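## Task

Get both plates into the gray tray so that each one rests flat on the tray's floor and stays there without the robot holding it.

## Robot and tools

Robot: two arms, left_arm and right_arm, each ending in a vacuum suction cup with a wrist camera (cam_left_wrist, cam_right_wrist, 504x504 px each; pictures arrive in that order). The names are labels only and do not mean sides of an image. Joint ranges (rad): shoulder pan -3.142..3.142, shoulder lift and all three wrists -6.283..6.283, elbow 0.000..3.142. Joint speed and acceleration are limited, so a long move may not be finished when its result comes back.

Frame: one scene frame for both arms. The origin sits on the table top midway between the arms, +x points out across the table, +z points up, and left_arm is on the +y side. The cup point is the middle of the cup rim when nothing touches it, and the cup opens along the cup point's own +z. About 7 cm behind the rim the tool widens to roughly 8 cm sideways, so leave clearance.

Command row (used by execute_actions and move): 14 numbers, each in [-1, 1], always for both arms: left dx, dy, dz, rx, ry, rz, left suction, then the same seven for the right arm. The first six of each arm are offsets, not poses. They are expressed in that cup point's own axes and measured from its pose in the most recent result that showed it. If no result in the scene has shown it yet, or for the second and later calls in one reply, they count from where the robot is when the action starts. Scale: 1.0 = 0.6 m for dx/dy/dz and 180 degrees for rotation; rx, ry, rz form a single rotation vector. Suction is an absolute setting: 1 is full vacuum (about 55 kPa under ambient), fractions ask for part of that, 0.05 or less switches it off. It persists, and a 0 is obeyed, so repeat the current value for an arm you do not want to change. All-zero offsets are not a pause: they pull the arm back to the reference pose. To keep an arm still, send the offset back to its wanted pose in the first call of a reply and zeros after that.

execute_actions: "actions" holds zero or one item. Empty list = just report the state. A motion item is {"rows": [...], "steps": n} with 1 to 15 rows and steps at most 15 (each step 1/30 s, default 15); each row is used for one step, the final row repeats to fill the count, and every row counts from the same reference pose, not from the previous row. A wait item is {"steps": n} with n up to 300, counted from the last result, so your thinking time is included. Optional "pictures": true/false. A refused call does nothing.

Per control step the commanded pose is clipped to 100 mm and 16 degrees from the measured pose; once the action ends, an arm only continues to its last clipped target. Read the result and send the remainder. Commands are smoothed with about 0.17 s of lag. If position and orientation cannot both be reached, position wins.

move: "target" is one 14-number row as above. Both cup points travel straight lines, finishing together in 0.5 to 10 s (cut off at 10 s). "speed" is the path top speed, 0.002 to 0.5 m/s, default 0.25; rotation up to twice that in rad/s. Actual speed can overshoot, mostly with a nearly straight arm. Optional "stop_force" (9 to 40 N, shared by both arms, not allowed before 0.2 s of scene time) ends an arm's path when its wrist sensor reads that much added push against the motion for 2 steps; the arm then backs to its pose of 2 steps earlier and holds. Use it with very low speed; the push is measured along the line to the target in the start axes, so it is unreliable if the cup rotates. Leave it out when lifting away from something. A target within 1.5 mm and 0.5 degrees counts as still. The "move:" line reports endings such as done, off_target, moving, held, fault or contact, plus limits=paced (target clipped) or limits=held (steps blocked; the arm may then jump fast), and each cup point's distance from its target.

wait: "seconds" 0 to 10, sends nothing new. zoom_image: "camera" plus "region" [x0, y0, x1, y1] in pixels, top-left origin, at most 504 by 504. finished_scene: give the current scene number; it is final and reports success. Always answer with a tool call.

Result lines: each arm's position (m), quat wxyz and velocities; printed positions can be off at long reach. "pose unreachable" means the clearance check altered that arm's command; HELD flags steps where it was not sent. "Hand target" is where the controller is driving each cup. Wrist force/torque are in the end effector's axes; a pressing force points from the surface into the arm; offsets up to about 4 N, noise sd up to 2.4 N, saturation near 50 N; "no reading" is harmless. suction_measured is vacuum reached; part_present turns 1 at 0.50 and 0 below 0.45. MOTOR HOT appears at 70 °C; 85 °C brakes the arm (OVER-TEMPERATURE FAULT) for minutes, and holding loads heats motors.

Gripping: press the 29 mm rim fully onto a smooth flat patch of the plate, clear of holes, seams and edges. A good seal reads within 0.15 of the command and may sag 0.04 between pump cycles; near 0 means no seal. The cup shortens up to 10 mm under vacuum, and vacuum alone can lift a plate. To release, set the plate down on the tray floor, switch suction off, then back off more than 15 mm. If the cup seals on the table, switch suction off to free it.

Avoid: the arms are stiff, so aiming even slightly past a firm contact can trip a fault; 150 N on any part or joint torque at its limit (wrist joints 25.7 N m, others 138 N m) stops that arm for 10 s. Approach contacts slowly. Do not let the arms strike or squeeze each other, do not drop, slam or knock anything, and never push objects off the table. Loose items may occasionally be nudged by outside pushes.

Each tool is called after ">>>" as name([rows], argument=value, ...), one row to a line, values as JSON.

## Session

>>> move(target=[0,-0.2,-0.2,0,0,0,0,0,0.1,-0.2,0,0,0,0])

Scene clock: 1.27 s of 7200.00 s.
left_arm: end_effector_position=(+0.3970, +0.2827, +0.3485) suction_measured=0.00 part_present=0 end_effector_quat_wxyz=(+0.001, -0.169, +0.986, -0.001) end_effector_velocity=(+0.001, -0.001, +0.001) end_effector_angular_velocity=(+0.001, +0.001, +0.000) | right_arm: end_effector_position=(+0.4981, -0.2593, +0.3473) suction_measured=0.00 part_present=0 end_effector_quat_wxyz=(-0.000, +0.168, +0.986, +0.001) end_effector_velocity=(+0.001, +0.001, +0.001) end_effector_angular_velocity=(-0.000, +0.001, -0.002)
Joint positions: left_arm=[-0.48  -1.596  1.614 -1.592 -1.571 -1.005] | right_arm=[-0.179 -1.686  1.7   -1.584 -1.569  0.344]
Joint velocities: left_arm=[-0.001  0.004 -0.007  0.005  0.    -0.001] | right_arm=[ 0.002  0.002 -0.006  0.004 -0.     0.004]
Motor temperatures (°C, as the motors report them): left_arm=[34 33 32 40 36 37] | right_arm=[31 33 34 44 39 41]
Wrist force (N, on the end effector, along its own x y z axes, offset not removed): left_arm=[0.8 0.2 2.4] | right_arm=[3.6 0.0 0.4]
Wrist torque (N m, same axes, about the end effector's origin, offset not removed): left_arm=[-0.14 -0.03 0.15] | right_arm=[-0.01 -0.74 -0.13]
Hand target (left_arm): +0.397, +0.283, +0.349; +0.001, -0.169, +0.986, -0.001
Hand target (right_arm): +0.498, -0.259, +0.347; -0.000, +0.168, +0.986, +0.001
Off the commanded pose (left_arm): 0.000 m, 0 deg.
Off the commanded pose (right_arm): 0.000 m, 0 deg.
move: done

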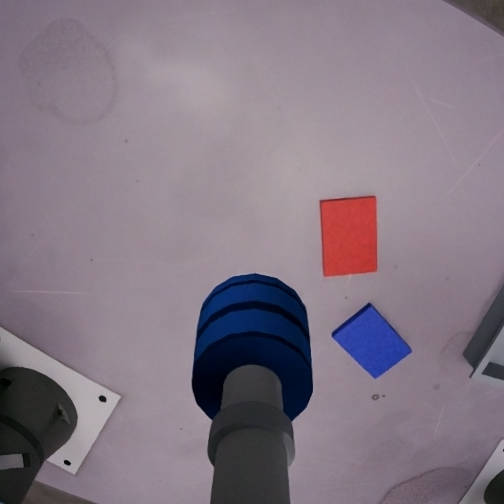

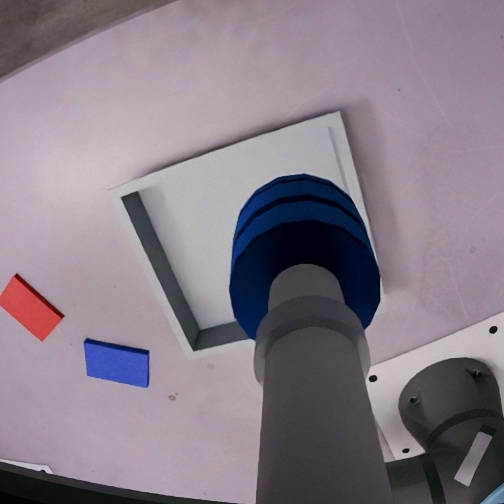

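>>> move(target=[0,0.45,0,0,0,0,0,0.585,0.395,0.42,0,0,0,0])

Scene clock: 9.40 s of 7200.00 s.
left_arm: end_effector_position=(+0.3075, +0.5375, +0.3483) suction_measured=0.00 part_present=0 end_effector_quat_wxyz=(+0.001, -0.169, +0.986, -0.000) end_effector_velocity=(-0.000, +0.001, +0.000) end_effector_angular_velocity=(-0.000, -0.000, +0.001) | right_arm: end_effector_position=(+0.2450, +0.0810, +0.0952) suction_measured=0.00 part_present=0 end_effector_quat_wxyz=(-0.001, +0.168, +0.986, +0.000) end_effector_velocity=(+0.000, +0.001, -0.001) end_effector_angular_velocity=(+0.000, -0.000, -0.002)
Joint positions: left_arm=[-0.01  -1.905  1.864 -1.532 -1.571 -0.535] | right_arm=[ 0.745 -1.351  2.042 -2.262 -1.569  1.267]
Joint velocities: left_arm=[ 0.003 -0.    -0.    -0.    -0.     0.002] | right_arm=[ 0.001  0.003 -0.002 -0.002 -0.     0.003]
Motor temperatures (°C, as the motors report them): left_arm=[34 33 32 40 36 37] | right_arm=[31 33 34 44 39 41]
Wrist force (N, on the end effector, along its own x y z axes, offset not removed): left_arm=[-1.5 0.8 -0.8] | right_arm=[1.1 0.9 1.9]
Wrist torque (N m, same axes, about the end effector's origin, offset not removed): left_arm=[-0.05 0.18 -0.06] | right_arm=[0.02 -0.37 0.01]
Hand target (left_arm): +0.307, +0.538, +0.348; +0.001, -0.169, +0.986, -0.000
Hand target (right_arm): +0.245, +0.081, +0.095; -0.001, +0.168, +0.986, +0.000
Off the commanded pose (left_arm): 0.001 m, 0 deg.
Off the commanded pose (right_arm): 0.001 m, 0 deg.
After step 90, 2.53 s passed at rest.
move: done

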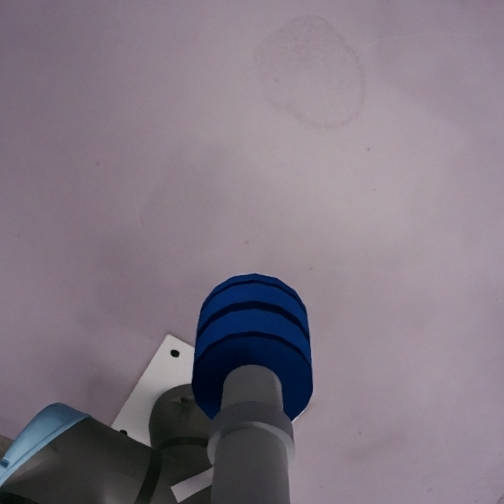

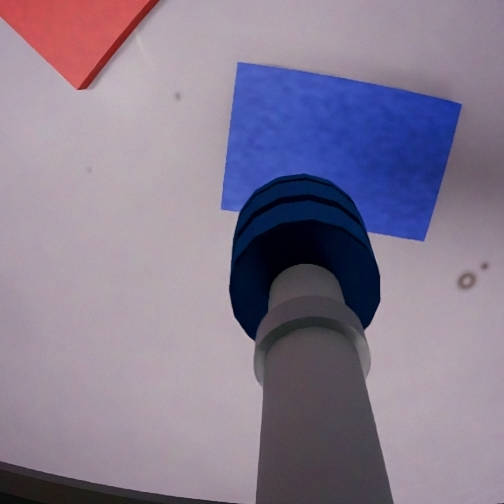

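>>> move(target=[0,0,0,0,0,0,0,0.005,-0.025,0.117,0,0,0,1], speed=0.1)

>>> move(target=[0,0,0,0,0,0,0,0,0,0.042,0,0,0,1], speed=0.005, stop_force=10)

>>> move(target=[0,0,0,0,0,0,0,0,0,-0.22,0,0,0,1], speed=0.15)

>>> move(target=[0,0,0,0,0,0,0,-0.27,-0.32,0,0,0,-0.165,1])

Scene clock: 20.23 s of 7200.00 s.
left_arm: end_effector_position=(+0.3075, +0.5375, +0.3483) suction_measured=0.00 part_present=0 end_effector_quat_wxyz=(+0.001, -0.169, +0.986, -0.000) end_effector_velocity=(-0.000, +0.001, +0.000) end_effector_angular_velocity=(+0.000, -0.000, +0.002) | right_arm: end_effector_position=(+0.2372, +0.0678, +0.0251) suction_measured=0.00 part_present=0 end_effector_quat_wxyz=(-0.001, +0.168, +0.986, +0.000) end_effector_velocity=(+0.000, +0.000, -0.001) end_effector_angular_velocity=(+0.002, -0.001, +0.000)
Joint positions: left_arm=[-0.01  -1.905  1.864 -1.532 -1.571 -0.535] | right_arm=[ 0.742 -1.244  2.147 -2.474 -1.569  1.264]
Joint velocities: left_arm=[ 0.002  0.    -0.    -0.     0.    -0.   ] | right_arm=[-0.     0.002  0.002 -0.007  0.    -0.   ]
Motor temperatures (°C, as the motors report them): left_arm=[34 33 32 40 36 37] | right_arm=[31 33 34 44 39 41]
Wrist force (N, on the end effector, along its own x y z axes, offset not removed): left_arm=[0.6 0.4 1.3] | right_arm=[3.3 0.6 0.7]
Wrist torque (N m, same axes, about the end effector's origin, offset not removed): left_arm=[0.04 0.07 -0.10] | right_arm=[0.04 -0.52 -0.23]
Hand target (left_arm): +0.307, +0.537, +0.348; +0.001, -0.169, +0.986, -0.000
Hand target (right_arm): +0.237, +0.068, +0.025; -0.001, +0.168, +0.986, +0.000
Off the commanded pose (left_arm): 0.000 m, 0 deg.
Off the commanded pose (right_arm): 0.000 m, 0 deg.
After step 90, 6.67 s passed at rest.
move: done

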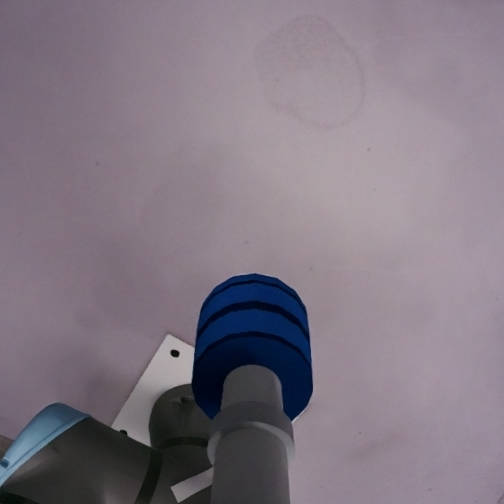

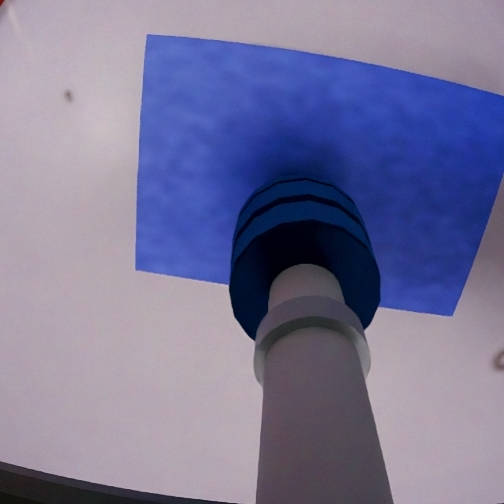

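Scene clock: 25.63 s of 7200.00 s.
left_arm: end_effector_position=(+0.3075, +0.5375, +0.3483) suction_measured=0.00 part_present=0 end_effector_quat_wxyz=(+0.001, -0.169, +0.986, -0.000) end_effector_velocity=(+0.000, +0.000, +0.000) end_effector_angular_velocity=(+0.001, -0.000, -0.000) | right_arm: end_effector_position=(+0.2372, +0.0678, +0.0001) suction_measured=0.99 part_present=1 end_effector_quat_wxyz=(-0.001, +0.168, +0.986, +0.000) end_effector_velocity=(-0.001, -0.001, +0.000) end_effector_angular_velocity=(-0.002, +0.002, +0.002)
Joint positions: left_arm=[-0.01  -1.905  1.864 -1.532 -1.571 -0.535] | right_arm=[ 0.742 -1.187  2.162 -2.546 -1.569  1.264]
Joint velocities: left_arm=[-0.    -0.    -0.    -0.     0.001  0.   ] | right_arm=[ 0.001 -0.001  0.001  0.004 -0.    -0.001]
Motor temperatures (°C, as the motors report them): left_arm=[34 33 32 40 36 37] | right_arm=[31 33 34 44 39 41]
Wrist force (N, on the end effector, along its own x y z axes, offset not removed): left_arm=[3.0 1.8 0.8] | right_arm=[2.0 -3.1 -23.7]
Wrist torque (N m, same axes, about the end effector's origin, offset not removed): left_arm=[0.17 -0.63 -0.05] | right_arm=[-0.19 -0.27 -0.06]
Hand target (left_arm): +0.307, +0.537, +0.348; +0.001, -0.169, +0.986, -0.000
Hand target (right_arm): +0.237, +0.068, +0.000; -0.001, +0.168, +0.986, +0.000
Off the commanded pose (left_arm): 0.000 m, 0 deg.
Off the commanded pose (right_arm): 0.000 m, 0 deg.
move: contact (right_arm)

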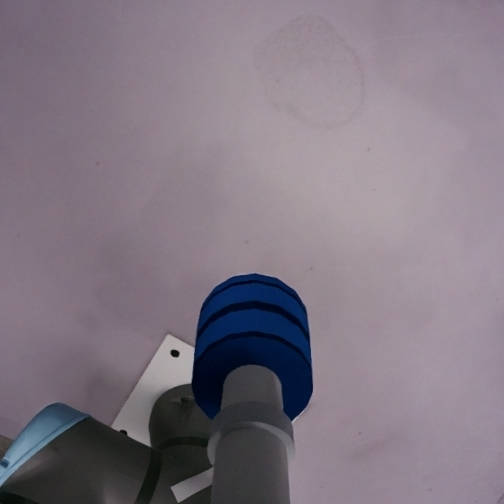

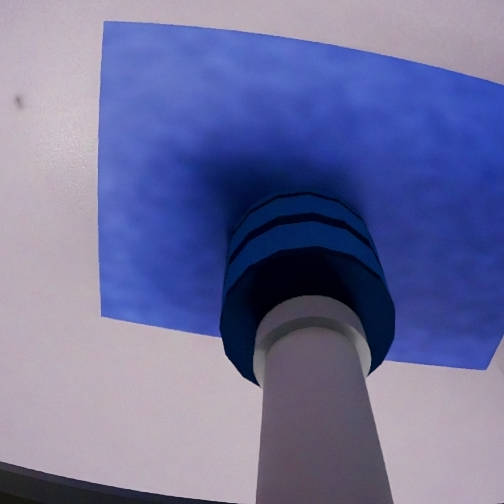

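Scene clock: 27.03 s of 7200.00 s.
left_arm: end_effector_position=(+0.3075, +0.5375, +0.3483) suction_measured=0.00 part_present=0 end_effector_quat_wxyz=(+0.001, -0.169, +0.986, -0.000) end_effector_velocity=(+0.000, -0.000, +0.000) end_effector_angular_velocity=(-0.000, +0.000, -0.001) | right_arm: end_effector_position=(+0.2372, +0.0679, +0.1320) suction_measured=0.99 part_present=1 end_effector_quat_wxyz=(-0.001, +0.168, +0.986, +0.000) end_effector_velocity=(+0.000, -0.000, +0.002) end_effector_angular_velocity=(-0.000, +0.000, +0.001)
Joint positions: left_arm=[-0.01  -1.905  1.864 -1.532 -1.571 -0.535] | right_arm=[ 0.742 -1.442  2.037 -2.166 -1.569  1.264]
Joint velocities: left_arm=[-0.001  0.    -0.     0.    -0.     0.   ] | right_arm=[-0.001 -0.003 -0.003  0.006 -0.    -0.001]
Motor temperatures (°C, as the motors report them): left_arm=[34 33 32 40 36 37] | right_arm=[31 33 34 44 39 41]
Wrist force (N, on the end effector, along its own x y z axes, offset not removed): left_arm=[-1.9 -0.2 1.9] | right_arm=[4.3 0.7 0.5]
Wrist torque (N m, same axes, about the end effector's origin, offset not removed): left_arm=[-0.15 0.19 0.05] | right_arm=[0.09 -0.69 -0.22]
Hand target (left_arm): +0.307, +0.537, +0.348; +0.001, -0.169, +0.986, -0.000
Hand target (right_arm): +0.237, +0.068, +0.132; -0.001, +0.168, +0.986, +0.000
Off the commanded pose (left_arm): 0.000 m, 0 deg.
Off the commanded pose (right_arm): 0.000 m, 0 deg.
move: done

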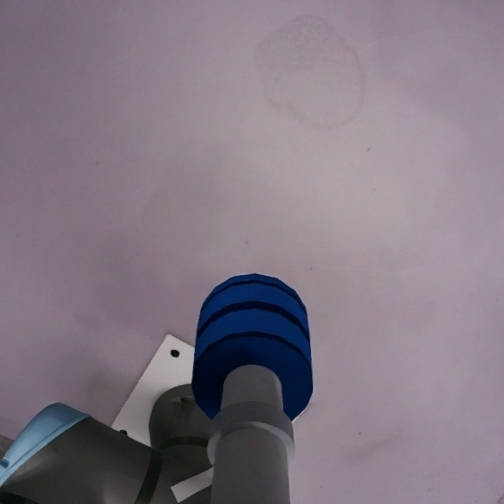

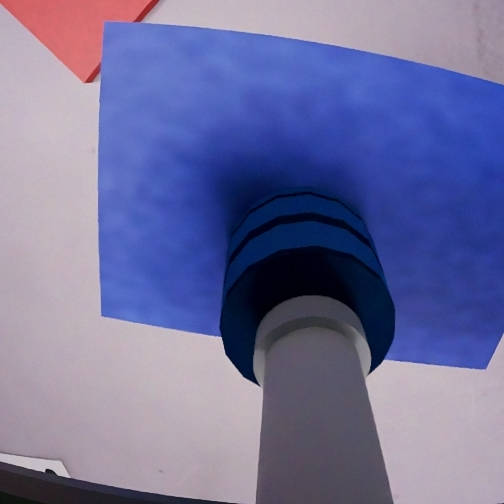

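Scene clock: 28.70 s of 7200.00 s.
left_arm: end_effector_position=(+0.3075, +0.5375, +0.3483) suction_measured=0.00 part_present=0 end_effector_quat_wxyz=(+0.001, -0.169, +0.986, -0.000) end_effector_velocity=(+0.000, -0.000, -0.000) end_effector_angular_velocity=(+0.000, -0.000, -0.000) | right_arm: end_effector_position=(+0.3267, -0.1670, +0.1323) suction_measured=0.99 part_present=1 end_effector_quat_wxyz=(+0.000, -0.090, +0.996, +0.001) end_effector_velocity=(+0.001, -0.002, +0.000) end_effector_angular_velocity=(+0.003, +0.001, +0.005)
Joint positions: left_arm=[-0.01  -1.905  1.864 -1.532 -1.571 -0.535] | right_arm=[ 0.13  -1.815  2.382 -2.138 -1.57   0.134]
Joint velocities: left_arm=[-0.  0.  0. -0.  0.  0.] | right_arm=[-0.008 -0.003  0.001  0.002  0.003 -0.013]
Motor temperatures (°C, as the motors report them): left_arm=[34 33 32 40 36 37] | right_arm=[31 33 34 44 39 41]
Wrist force (N, on the end effector, along its own x y z axes, offset not removed): left_arm=[1.2 0.6 -1.0] | right_arm=[2.0 3.1 0.2]
Wrist torque (N m, same axes, about the end effector's origin, offset not removed): left_arm=[-0.19 -0.08 0.10] | right_arm=[0.36 -0.40 -0.22]
Hand target (left_arm): +0.307, +0.537, +0.348; +0.001, -0.169, +0.986, -0.000
Hand target (right_arm): +0.327, -0.167, +0.132; +0.000, -0.090, +0.996, +0.001
Off the commanded pose (left_arm): 0.000 m, 0 deg.
Off the commanded pose (right_arm): 0.001 m, 0 deg.
move: done

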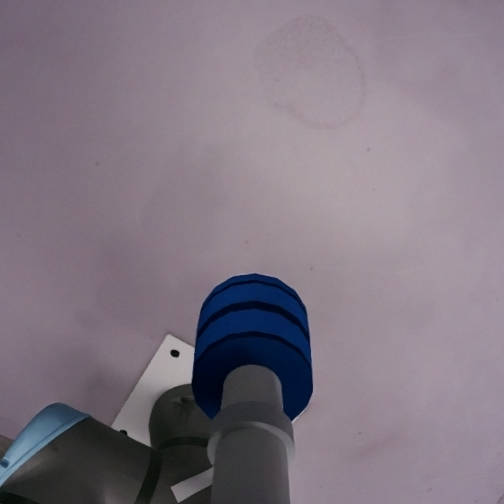

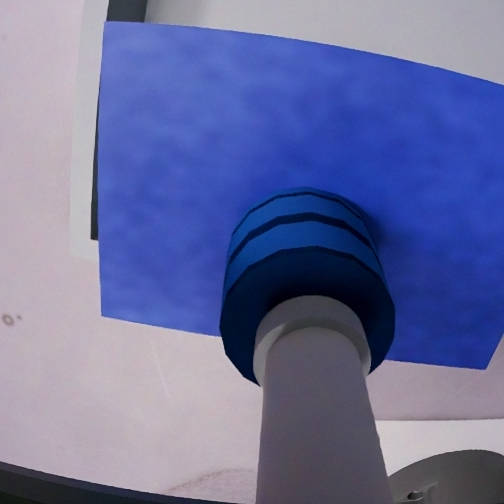

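>>> move(target=[0,0,0,0,0,0,0,0,0,0.16,0,0,0,1], speed=0.03, stop_force=10)

>>> move(target=[0,0,0,0,0,0,0,0,0,0.05,0,0,0,1], speed=0.007, stop_force=10)

Scene clock: 37.53 s of 7200.00 s.
left_arm: end_effector_position=(+0.3075, +0.5375, +0.3483) suction_measured=0.00 part_present=0 end_effector_quat_wxyz=(+0.001, -0.169, +0.986, -0.000) end_effector_velocity=(+0.000, -0.000, +0.000) end_effector_angular_velocity=(+0.000, -0.000, -0.001) | right_arm: end_effector_position=(+0.3267, -0.1670, +0.0363) suction_measured=0.98 part_present=1 end_effector_quat_wxyz=(+0.000, -0.090, +0.996, +0.001) end_effector_velocity=(-0.000, +0.000, -0.002) end_effector_angular_velocity=(-0.000, +0.001, -0.000)
Joint positions: left_arm=[-0.01  -1.905  1.864 -1.532 -1.571 -0.535] | right_arm=[ 0.13  -1.57   2.521 -2.522 -1.57   0.134]
Joint velocities: left_arm=[-0.  0. -0. -0.  0.  0.] | right_arm=[ 0.     0.007  0.002 -0.009  0.     0.   ]
Motor temperatures (°C, as the motors report them): left_arm=[34 33 32 40 36 37] | right_arm=[31 33 34 44 39 41]
Wrist force (N, on the end effector, along its own x y z axes, offset not removed): left_arm=[3.3 2.9 1.7] | right_arm=[0.3 -0.6 -2.1]
Wrist torque (N m, same axes, about the end effector's origin, offset not removed): left_arm=[0.22 -0.54 0.02] | right_arm=[-0.24 -0.22 -0.10]
Hand target (left_arm): +0.307, +0.537, +0.348; +0.001, -0.169, +0.986, -0.000
Hand target (right_arm): +0.327, -0.167, +0.036; +0.000, -0.090, +0.996, +0.001
Off the commanded pose (left_arm): 0.000 m, 0 deg.
Off the commanded pose (right_arm): 0.000 m, 0 deg.
move: done

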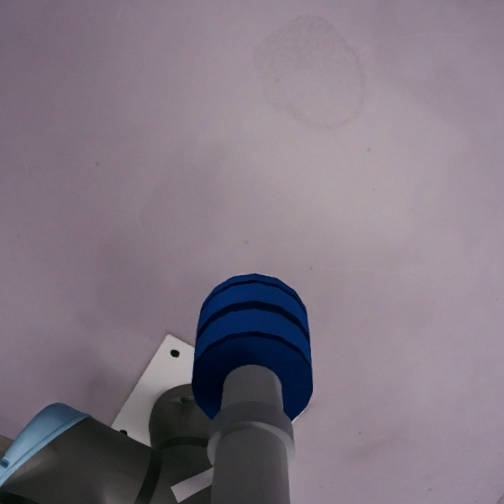

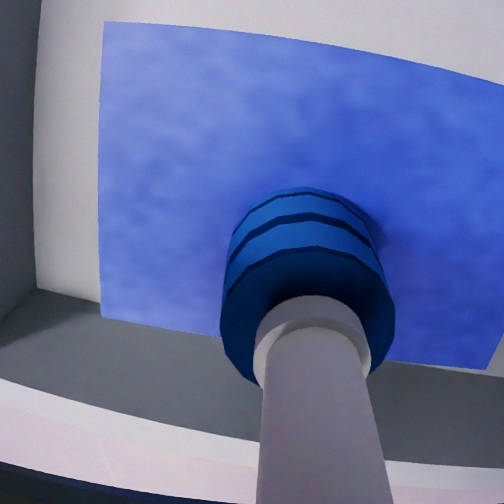

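Scene clock: 42.03 s of 7200.00 s.
left_arm: end_effector_position=(+0.3075, +0.5375, +0.3483) suction_measured=0.00 part_present=0 end_effector_quat_wxyz=(+0.001, -0.169, +0.986, -0.000) end_effector_velocity=(+0.000, -0.000, +0.000) end_effector_angular_velocity=(-0.000, -0.000, -0.000) | right_arm: end_effector_position=(+0.3267, -0.1670, +0.0064) suction_measured=0.98 part_present=1 end_effector_quat_wxyz=(+0.000, -0.090, +0.996, +0.001) end_effector_velocity=(-0.000, -0.000, -0.002) end_effector_angular_velocity=(-0.000, +0.001, -0.001)
Joint positions: left_arm=[-0.01  -1.905  1.864 -1.532 -1.571 -0.535] | right_arm=[ 0.13  -1.465  2.549 -2.655 -1.57   0.134]
Joint velocities: left_arm=[-0.  0. -0. -0.  0.  0.] | right_arm=[-0.     0.006  0.001 -0.006  0.     0.001]
Motor temperatures (°C, as the motors report them): left_arm=[34 33 32 40 36 37] | right_arm=[31 33 34 44 39 41]
Wrist force (N, on the end effector, along its own x y z axes, offset not removed): left_arm=[-0.7 0.2 1.4] | right_arm=[2.7 0.5 -0.9]
Wrist torque (N m, same axes, about the end effector's origin, offset not removed): left_arm=[-0.24 0.24 0.09] | right_arm=[0.01 -0.49 -0.25]
Hand target (left_arm): +0.307, +0.537, +0.348; +0.001, -0.169, +0.986, -0.000
Hand target (right_arm): +0.327, -0.167, +0.006; +0.000, -0.090, +0.996, +0.001
Off the commanded pose (left_arm): 0.000 m, 0 deg.
Off the commanded pose (right_arm): 0.000 m, 0 deg.
move: done

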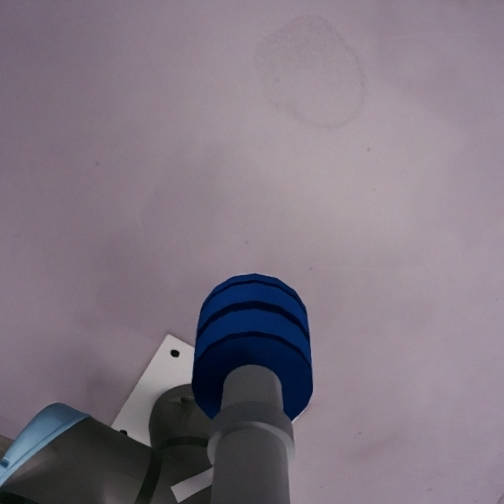

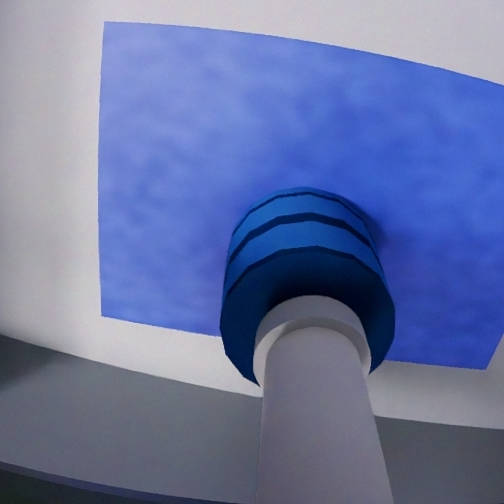

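>>> move(target=[0,0,0,0,0,0,0,0,0,-0.005,0,0,0,0], speed=0.004)

>>> move(target=[0,0,0,0,0,0,0,0,0,-0.19,0,0,0,0], speed=0.15)

>>> move(target=[0,0,0,0,0,0,0,-0.13,0.5,0.045,0,0,0,0])

Scene clock: 46.87 s of 7200.00 s.
left_arm: end_effector_position=(+0.3075, +0.5375, +0.3483) suction_measured=0.00 part_present=0 end_effector_quat_wxyz=(+0.001, -0.169, +0.986, -0.000) end_effector_velocity=(-0.000, +0.000, -0.000) end_effector_angular_velocity=(-0.000, +0.000, +0.001) | right_arm: end_effector_position=(+0.3267, -0.1670, +0.0093) suction_measured=0.00 part_present=0 end_effector_quat_wxyz=(+0.000, -0.090, +0.996, +0.001) end_effector_velocity=(+0.000, -0.000, +0.001) end_effector_angular_velocity=(-0.000, +0.000, -0.001)
Joint positions: left_arm=[-0.01  -1.905  1.864 -1.532 -1.571 -0.535] | right_arm=[ 0.13  -1.476  2.547 -2.642 -1.57   0.134]
Joint velocities: left_arm=[ 0. -0.  0.  0. -0. -0.] | right_arm=[-0.001 -0.003 -0.     0.003 -0.     0.   ]
Motor temperatures (°C, as the motors report them): left_arm=[34 33 32 40 36 37] | right_arm=[31 33 34 44 39 41]
Wrist force (N, on the end effector, along its own x y z axes, offset not removed): left_arm=[-2.0 -0.6 -3.4] | right_arm=[1.6 0.9 -3.0]
Wrist torque (N m, same axes, about the end effector's origin, offset not removed): left_arm=[-0.39 0.34 0.16] | right_arm=[-0.03 -0.49 -0.22]
Hand target (left_arm): +0.307, +0.537, +0.348; +0.001, -0.169, +0.986, -0.000
Hand target (right_arm): +0.327, -0.167, +0.009; +0.000, -0.090, +0.996, +0.001
Off the commanded pose (left_arm): 0.000 m, 0 deg.
Off the commanded pose (right_arm): 0.000 m, 0 deg.
move: done

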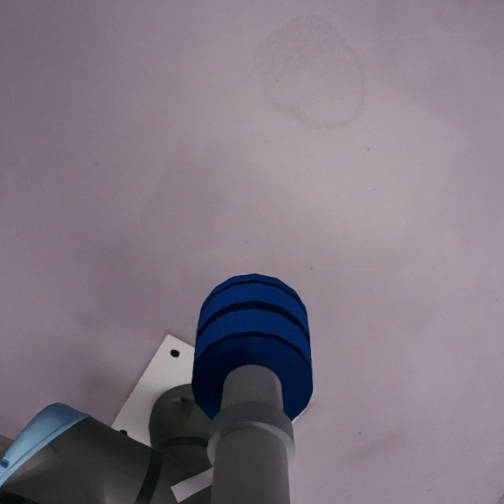

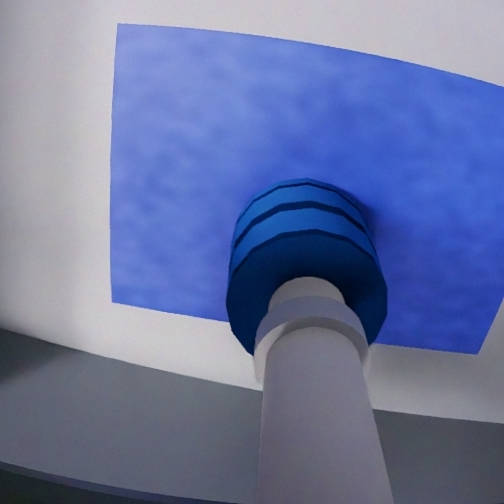

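Scene clock: 48.13 s of 7200.00 s.
left_arm: end_effector_position=(+0.3075, +0.5375, +0.3483) suction_measured=0.00 part_present=0 end_effector_quat_wxyz=(+0.001, -0.169, +0.986, -0.000) end_effector_velocity=(-0.000, +0.001, +0.000) end_effector_angular_velocity=(+0.000, -0.000, +0.002) | right_arm: end_effector_position=(+0.3267, -0.1670, +0.1233) suction_measured=0.00 part_present=0 end_effector_quat_wxyz=(+0.000, -0.090, +0.996, +0.001) end_effector_velocity=(-0.000, -0.000, +0.002) end_effector_angular_velocity=(-0.000, +0.002, +0.001)
Joint positions: left_arm=[-0.01  -1.905  1.864 -1.532 -1.571 -0.535] | right_arm=[ 0.13  -1.798  2.397 -2.171 -1.57   0.134]
Joint velocities: left_arm=[ 0.001  0.    -0.    -0.     0.    -0.   ] | right_arm=[-0.    -0.004 -0.004  0.01   0.    -0.002]
Motor temperatures (°C, as the motors report them): left_arm=[34 33 32 40 36 37] | right_arm=[31 33 34 44 39 41]
Wrist force (N, on the end effector, along its own x y z axes, offset not removed): left_arm=[0.7 1.2 2.3] | right_arm=[0.5 -0.1 -1.1]
Wrist torque (N m, same axes, about the end effector's origin, offset not removed): left_arm=[0.01 0.05 0.20] | right_arm=[-0.02 -0.19 -0.20]
Hand target (left_arm): +0.307, +0.537, +0.348; +0.001, -0.169, +0.986, -0.000
Hand target (right_arm): +0.327, -0.167, +0.123; +0.000, -0.090, +0.996, +0.001
Off the commanded pose (left_arm): 0.000 m, 0 deg.
Off the commanded pose (right_arm): 0.000 m, 0 deg.
move: done

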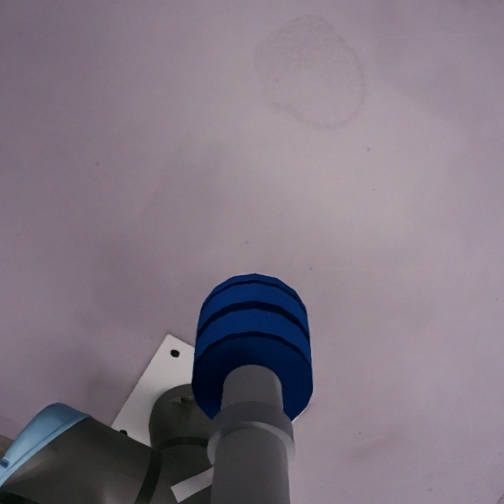

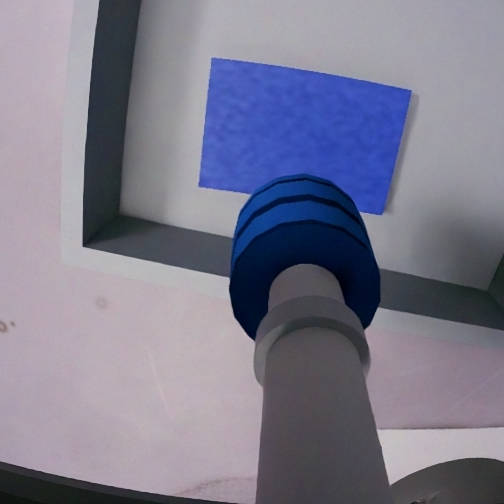

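Scene clock: 50.00 s of 7200.00 s.
left_arm: end_effector_position=(+0.3075, +0.5375, +0.3483) suction_measured=0.00 part_present=0 end_effector_quat_wxyz=(+0.001, -0.169, +0.986, -0.000) end_effector_velocity=(-0.000, +0.001, +0.000) end_effector_angular_velocity=(-0.000, +0.000, +0.002) | right_arm: end_effector_position=(+0.3494, +0.1421, +0.0958) suction_measured=0.00 part_present=0 end_effector_quat_wxyz=(-0.000, -0.090, +0.996, +0.001) end_effector_velocity=(-0.000, +0.002, -0.000) end_effector_angular_velocity=(-0.001, +0.001, +0.001)
Joint positions: left_arm=[-0.01  -1.905  1.864 -1.532 -1.571 -0.535] | right_arm=[ 0.667 -1.148  1.75  -2.173 -1.57   0.672]
Joint velocities: left_arm=[ 0.002  0.    -0.     0.    -0.    -0.   ] | right_arm=[ 0.002  0.004 -0.005  0.003 -0.     0.001]
Motor temperatures (°C, as the motors report them): left_arm=[34 33 32 40 36 37] | right_arm=[31 33 34 44 39 41]
Wrist force (N, on the end effector, along its own x y z axes, offset not removed): left_arm=[0.3 0.4 -1.4] | right_arm=[2.9 -1.0 -1.4]
Wrist torque (N m, same axes, about the end effector's origin, offset not removed): left_arm=[0.09 0.04 0.23] | right_arm=[-0.40 -0.49 -0.20]
Hand target (left_arm): +0.307, +0.537, +0.348; +0.001, -0.169, +0.986, -0.000
Hand target (right_arm): +0.349, +0.142, +0.096; -0.000, -0.090, +0.996, +0.000
Off the commanded pose (left_arm): 0.000 m, 0 deg.
Off the commanded pose (right_arm): 0.001 m, 0 deg.
move: done

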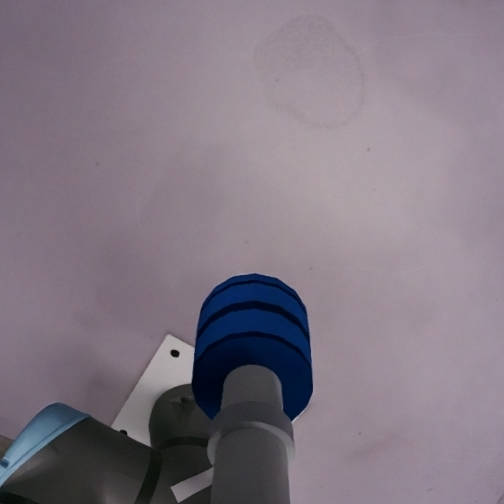

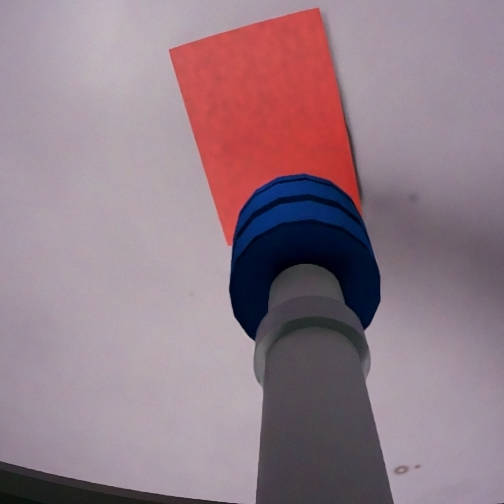

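>>> move(target=[0,0,0,0,0,0,0,-0.013,0.023,0.117,0,0,0,1], speed=0.1)

>>> move(target=[0,0,0,0,0,0,0,0,0,0.04,0,0,0,1], speed=0.005, stop_force=10)

>>> move(target=[0,0,0,0,0,0,0,0,0,-0.21,0,0,0,1], speed=0.15)

>>> move(target=[0,0,0,0,0,0,0,0.01,-0.57,0,0,0,-0.38,1])

>>> move(target=[0,0,0,0,0,0,0,0,0,0.15,0,0,0,1], speed=0.03, stop_force=10)

Scene clock: 61.07 s of 7200.00 s.
left_arm: end_effector_position=(+0.3075, +0.5375, +0.3483) suction_measured=0.00 part_present=0 end_effector_quat_wxyz=(+0.001, -0.169, +0.986, -0.000) end_effector_velocity=(-0.000, +0.000, +0.000) end_effector_angular_velocity=(+0.000, -0.000, +0.000) | right_arm: end_effector_position=(+0.3545, +0.1570, +0.0257) suction_measured=0.00 part_present=0 end_effector_quat_wxyz=(-0.000, -0.090, +0.996, +0.001) end_effector_velocity=(+0.000, +0.001, -0.002) end_effector_angular_velocity=(+0.000, -0.000, +0.001)
Joint positions: left_arm=[-0.01  -1.905  1.864 -1.532 -1.571 -0.535] | right_arm=[ 0.677 -1.013  1.756 -2.314 -1.57   0.681]
Joint velocities: left_arm=[ 0. -0. -0. -0.  0.  0.] | right_arm=[ 0.001  0.003 -0.    -0.003  0.    -0.001]
Motor temperatures (°C, as the motors report them): left_arm=[34 33 32 40 36 37] | right_arm=[31 33 34 44 39 41]
Wrist force (N, on the end effector, along its own x y z axes, offset not removed): left_arm=[-1.2 0.5 2.2] | right_arm=[3.3 1.5 -0.2]
Wrist torque (N m, same axes, about the end effector's origin, offset not removed): left_arm=[-0.01 0.37 0.09] | right_arm=[0.12 -0.58 -0.13]
Hand target (left_arm): +0.307, +0.537, +0.348; +0.001, -0.169, +0.986, -0.000
Hand target (right_arm): +0.355, +0.157, +0.026; -0.000, -0.090, +0.996, +0.001
Off the commanded pose (left_arm): 0.000 m, 0 deg.
Off the commanded pose (right_arm): 0.000 m, 0 deg.
After step 90, 6.90 s passed at rest.
move: done

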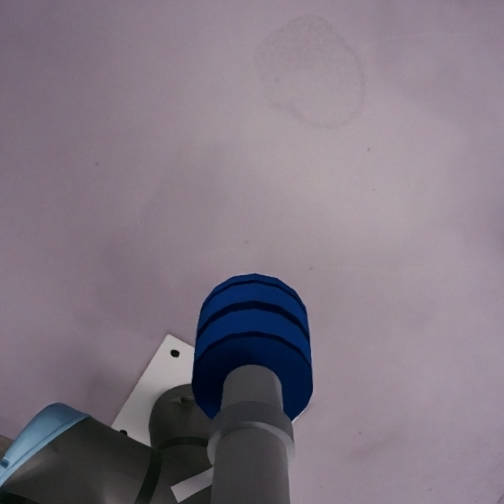

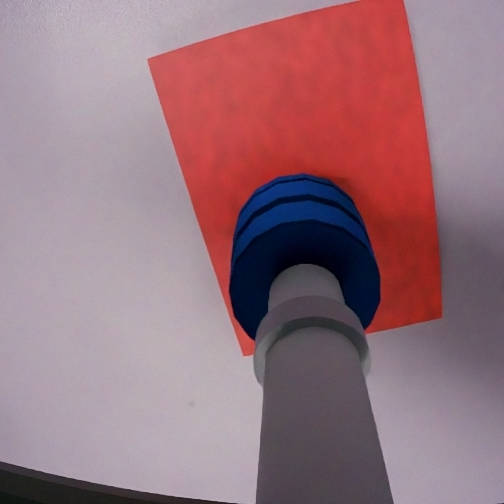

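Scene clock: 66.10 s of 7200.00 s.
left_arm: end_effector_position=(+0.3075, +0.5375, +0.3483) suction_measured=0.00 part_present=0 end_effector_quat_wxyz=(+0.001, -0.169, +0.986, -0.000) end_effector_velocity=(+0.000, -0.000, +0.000) end_effector_angular_velocity=(-0.000, +0.000, -0.000) | right_arm: end_effector_position=(+0.3545, +0.1570, +0.0018) suction_measured=1.00 part_present=1 end_effector_quat_wxyz=(-0.000, -0.090, +0.996, +0.001) end_effector_velocity=(+0.000, -0.000, -0.001) end_effector_angular_velocity=(+0.000, -0.000, +0.001)
Joint positions: left_arm=[-0.01  -1.905  1.864 -1.532 -1.571 -0.535] | right_arm=[ 0.677 -0.973  1.769 -2.366 -1.57   0.681]
Joint velocities: left_arm=[-0.  0. -0.  0. -0. -0.] | right_arm=[-0.001  0.001  0.001 -0.002 -0.    -0.002]
Motor temperatures (°C, as the motors report them): left_arm=[34 33 32 40 36 37] | right_arm=[31 33 34 44 39 41]
Wrist force (N, on the end effector, along its own x y z axes, offset not removed): left_arm=[0.1 0.3 0.7] | right_arm=[3.0 -0.4 0.4]
Wrist torque (N m, same axes, about the end effector's origin, offset not removed): left_arm=[-0.08 0.17 0.09] | right_arm=[-0.04 -0.50 -0.12]
Hand target (left_arm): +0.307, +0.537, +0.348; +0.001, -0.169, +0.986, -0.000
Hand target (right_arm): +0.355, +0.157, +0.002; -0.000, -0.090, +0.996, +0.001
Off the commanded pose (left_arm): 0.000 m, 0 deg.
Off the commanded pose (right_arm): 0.000 m, 0 deg.
move: done

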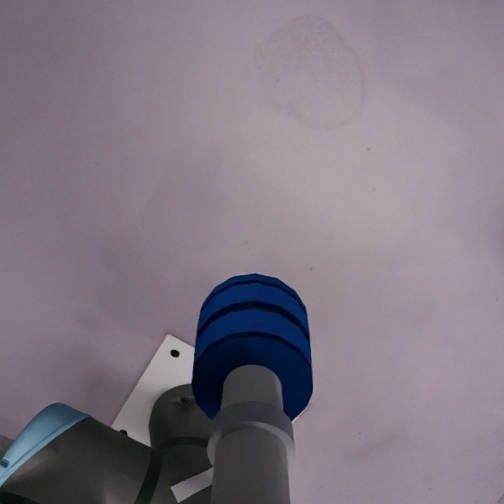

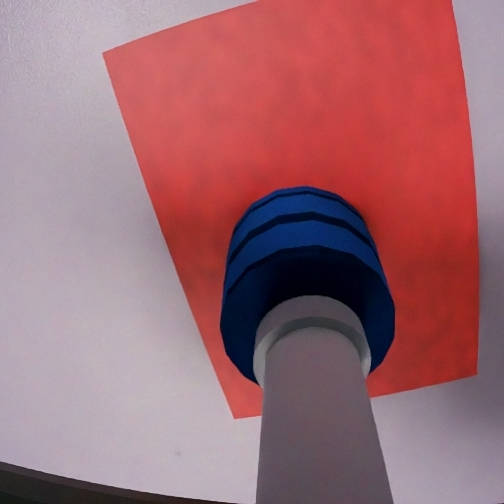

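Scene clock: 67.43 s of 7200.00 s.
left_arm: end_effector_position=(+0.3075, +0.5375, +0.3483) suction_measured=0.00 part_present=0 end_effector_quat_wxyz=(+0.001, -0.169, +0.986, -0.000) end_effector_velocity=(+0.000, +0.000, -0.000) end_effector_angular_velocity=(+0.000, -0.000, +0.000) | right_arm: end_effector_position=(+0.3545, +0.1571, +0.1277) suction_measured=0.98 part_present=1 end_effector_quat_wxyz=(-0.000, -0.090, +0.996, +0.001) end_effector_velocity=(+0.001, -0.000, +0.002) end_effector_angular_velocity=(-0.000, +0.000, -0.001)
Joint positions: left_arm=[-0.01  -1.905  1.864 -1.532 -1.571 -0.535] | right_arm=[ 0.677 -1.155  1.666 -2.082 -1.57   0.681]
Joint velocities: left_arm=[ 0. -0.  0. -0.  0. -0.] | right_arm=[-0.001 -0.002 -0.003  0.005  0.    -0.001]
Motor temperatures (°C, as the motors report them): left_arm=[34 33 32 40 36 37] | right_arm=[31 33 34 44 39 41]
Wrist force (N, on the end effector, along its own x y z axes, offset not removed): left_arm=[-1.7 -3.6 2.0] | right_arm=[3.4 0.3 -2.4]
Wrist torque (N m, same axes, about the end effector's origin, offset not removed): left_arm=[-0.68 0.21 0.20] | right_arm=[-0.05 -0.60 -0.28]
Hand target (left_arm): +0.307, +0.537, +0.348; +0.001, -0.169, +0.986, -0.000
Hand target (right_arm): +0.355, +0.157, +0.128; -0.000, -0.090, +0.996, +0.001
Off the commanded pose (left_arm): 0.000 m, 0 deg.
Off the commanded pose (right_arm): 0.000 m, 0 deg.
move: done

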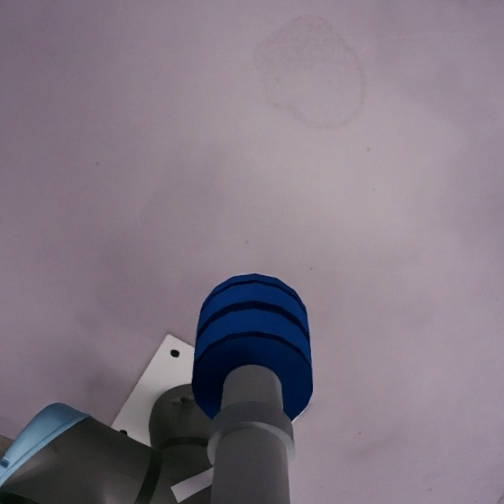

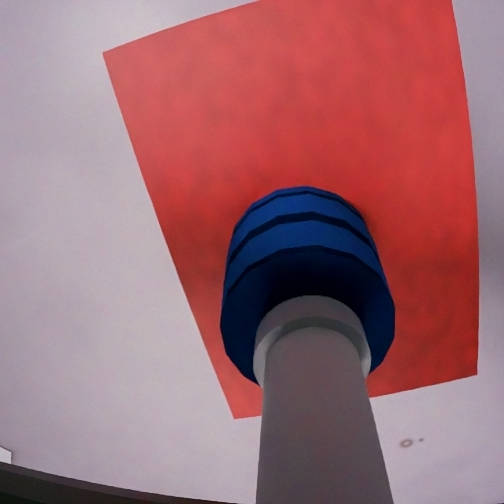

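Scene clock: 70.37 s of 7200.00 s.
left_arm: end_effector_position=(+0.3075, +0.5375, +0.3483) suction_measured=0.00 part_present=0 end_effector_quat_wxyz=(+0.001, -0.169, +0.986, -0.000) end_effector_velocity=(+0.000, -0.000, -0.000) end_effector_angular_velocity=(+0.001, -0.000, -0.001) | right_arm: end_effector_position=(+0.4101, -0.1805, +0.1280) suction_measured=0.98 part_present=1 end_effector_quat_wxyz=(+0.001, -0.634, +0.774, +0.000) end_effector_velocity=(+0.000, -0.002, -0.000) end_effector_angular_velocity=(+0.002, +0.001, +0.006)
Joint positions: left_arm=[-0.01  -1.905  1.864 -1.532 -1.571 -0.535] | right_arm=[ 0.033 -1.636  2.252 -2.187 -1.57  -1.156]
Joint velocities: left_arm=[-0.002 -0.     0.    -0.     0.001 -0.   ] | right_arm=[-0.006 -0.002  0.002  0.001  0.002 -0.012]
Motor temperatures (°C, as the motors report them): left_arm=[34 33 32 40 36 37] | right_arm=[31 33 34 44 39 41]
Wrist force (N, on the end effector, along its own x y z axes, offset not removed): left_arm=[3.6 4.5 3.8] | right_arm=[3.7 0.9 -0.7]
Wrist torque (N m, same axes, about the end effector's origin, offset not removed): left_arm=[0.52 -0.22 0.05] | right_arm=[0.06 -0.70 -0.25]
Hand target (left_arm): +0.307, +0.537, +0.348; +0.001, -0.169, +0.986, -0.000
Hand target (right_arm): +0.410, -0.181, +0.128; +0.001, -0.634, +0.773, +0.000
Off the commanded pose (left_arm): 0.000 m, 0 deg.
Off the commanded pose (right_arm): 0.001 m, 0 deg.
move: done

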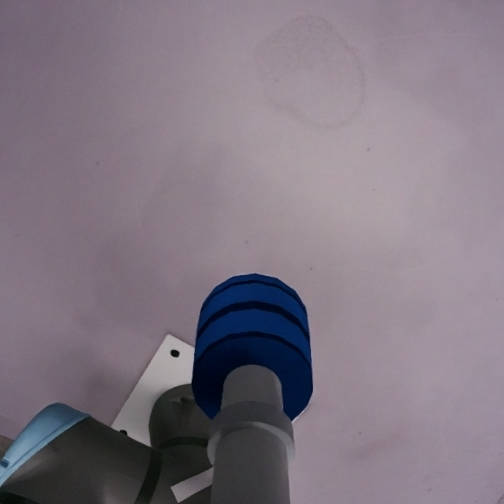

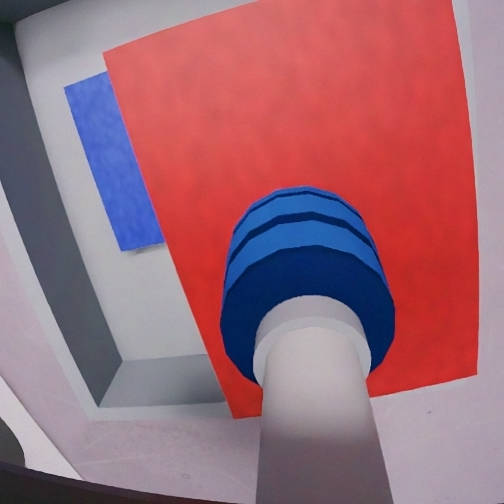

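Scene clock: 73.70 s of 7200.00 s.
left_arm: end_effector_position=(+0.3075, +0.5375, +0.3483) suction_measured=0.00 part_present=0 end_effector_quat_wxyz=(+0.001, -0.169, +0.986, -0.000) end_effector_velocity=(+0.000, -0.001, -0.000) end_effector_angular_velocity=(-0.000, +0.000, -0.001) | right_arm: end_effector_position=(+0.4101, -0.1806, +0.0381) suction_measured=0.99 part_present=1 end_effector_quat_wxyz=(+0.000, -0.634, +0.774, +0.000) end_effector_velocity=(+0.000, -0.001, -0.002) end_effector_angular_velocity=(-0.000, +0.001, -0.002)
Joint positions: left_arm=[-0.01  -1.905  1.864 -1.532 -1.571 -0.535] | right_arm=[ 0.033 -1.437  2.363 -2.498 -1.57  -1.156]
Joint velocities: left_arm=[-0.001 -0.     0.     0.    -0.     0.   ] | right_arm=[-0.002  0.006  0.002 -0.007  0.     0.001]
Motor temperatures (°C, as the motors report them): left_arm=[34 33 32 40 36 37] | right_arm=[31 33 34 44 39 41]
Wrist force (N, on the end effector, along its own x y z axes, offset not removed): left_arm=[-2.3 1.1 4.2] | right_arm=[1.9 2.4 0.5]
Wrist torque (N m, same axes, about the end effector's origin, offset not removed): left_arm=[-0.12 0.19 -0.04] | right_arm=[0.15 -0.32 -0.27]
Hand target (left_arm): +0.307, +0.537, +0.348; +0.001, -0.169, +0.986, -0.000
Hand target (right_arm): +0.410, -0.181, +0.038; +0.001, -0.634, +0.774, +0.000
Off the commanded pose (left_arm): 0.000 m, 0 deg.
Off the commanded pose (right_arm): 0.000 m, 0 deg.
move: done

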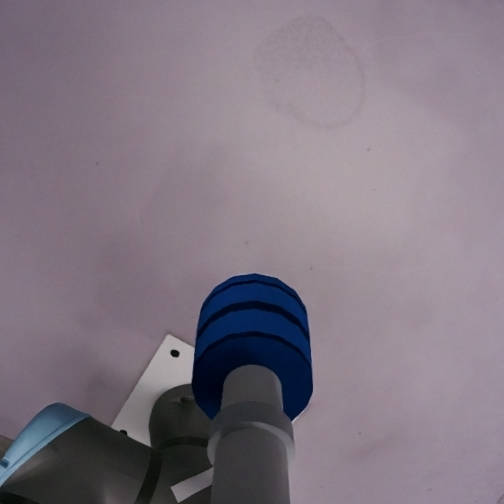

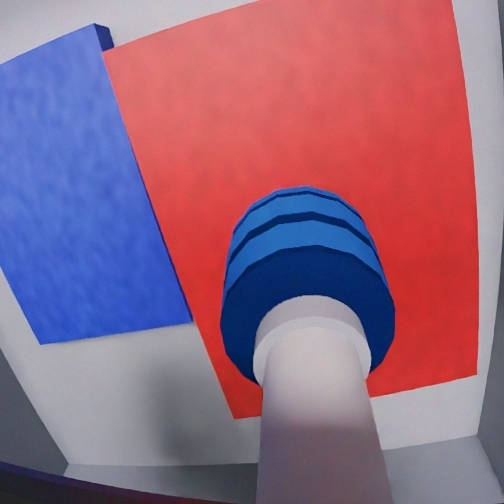

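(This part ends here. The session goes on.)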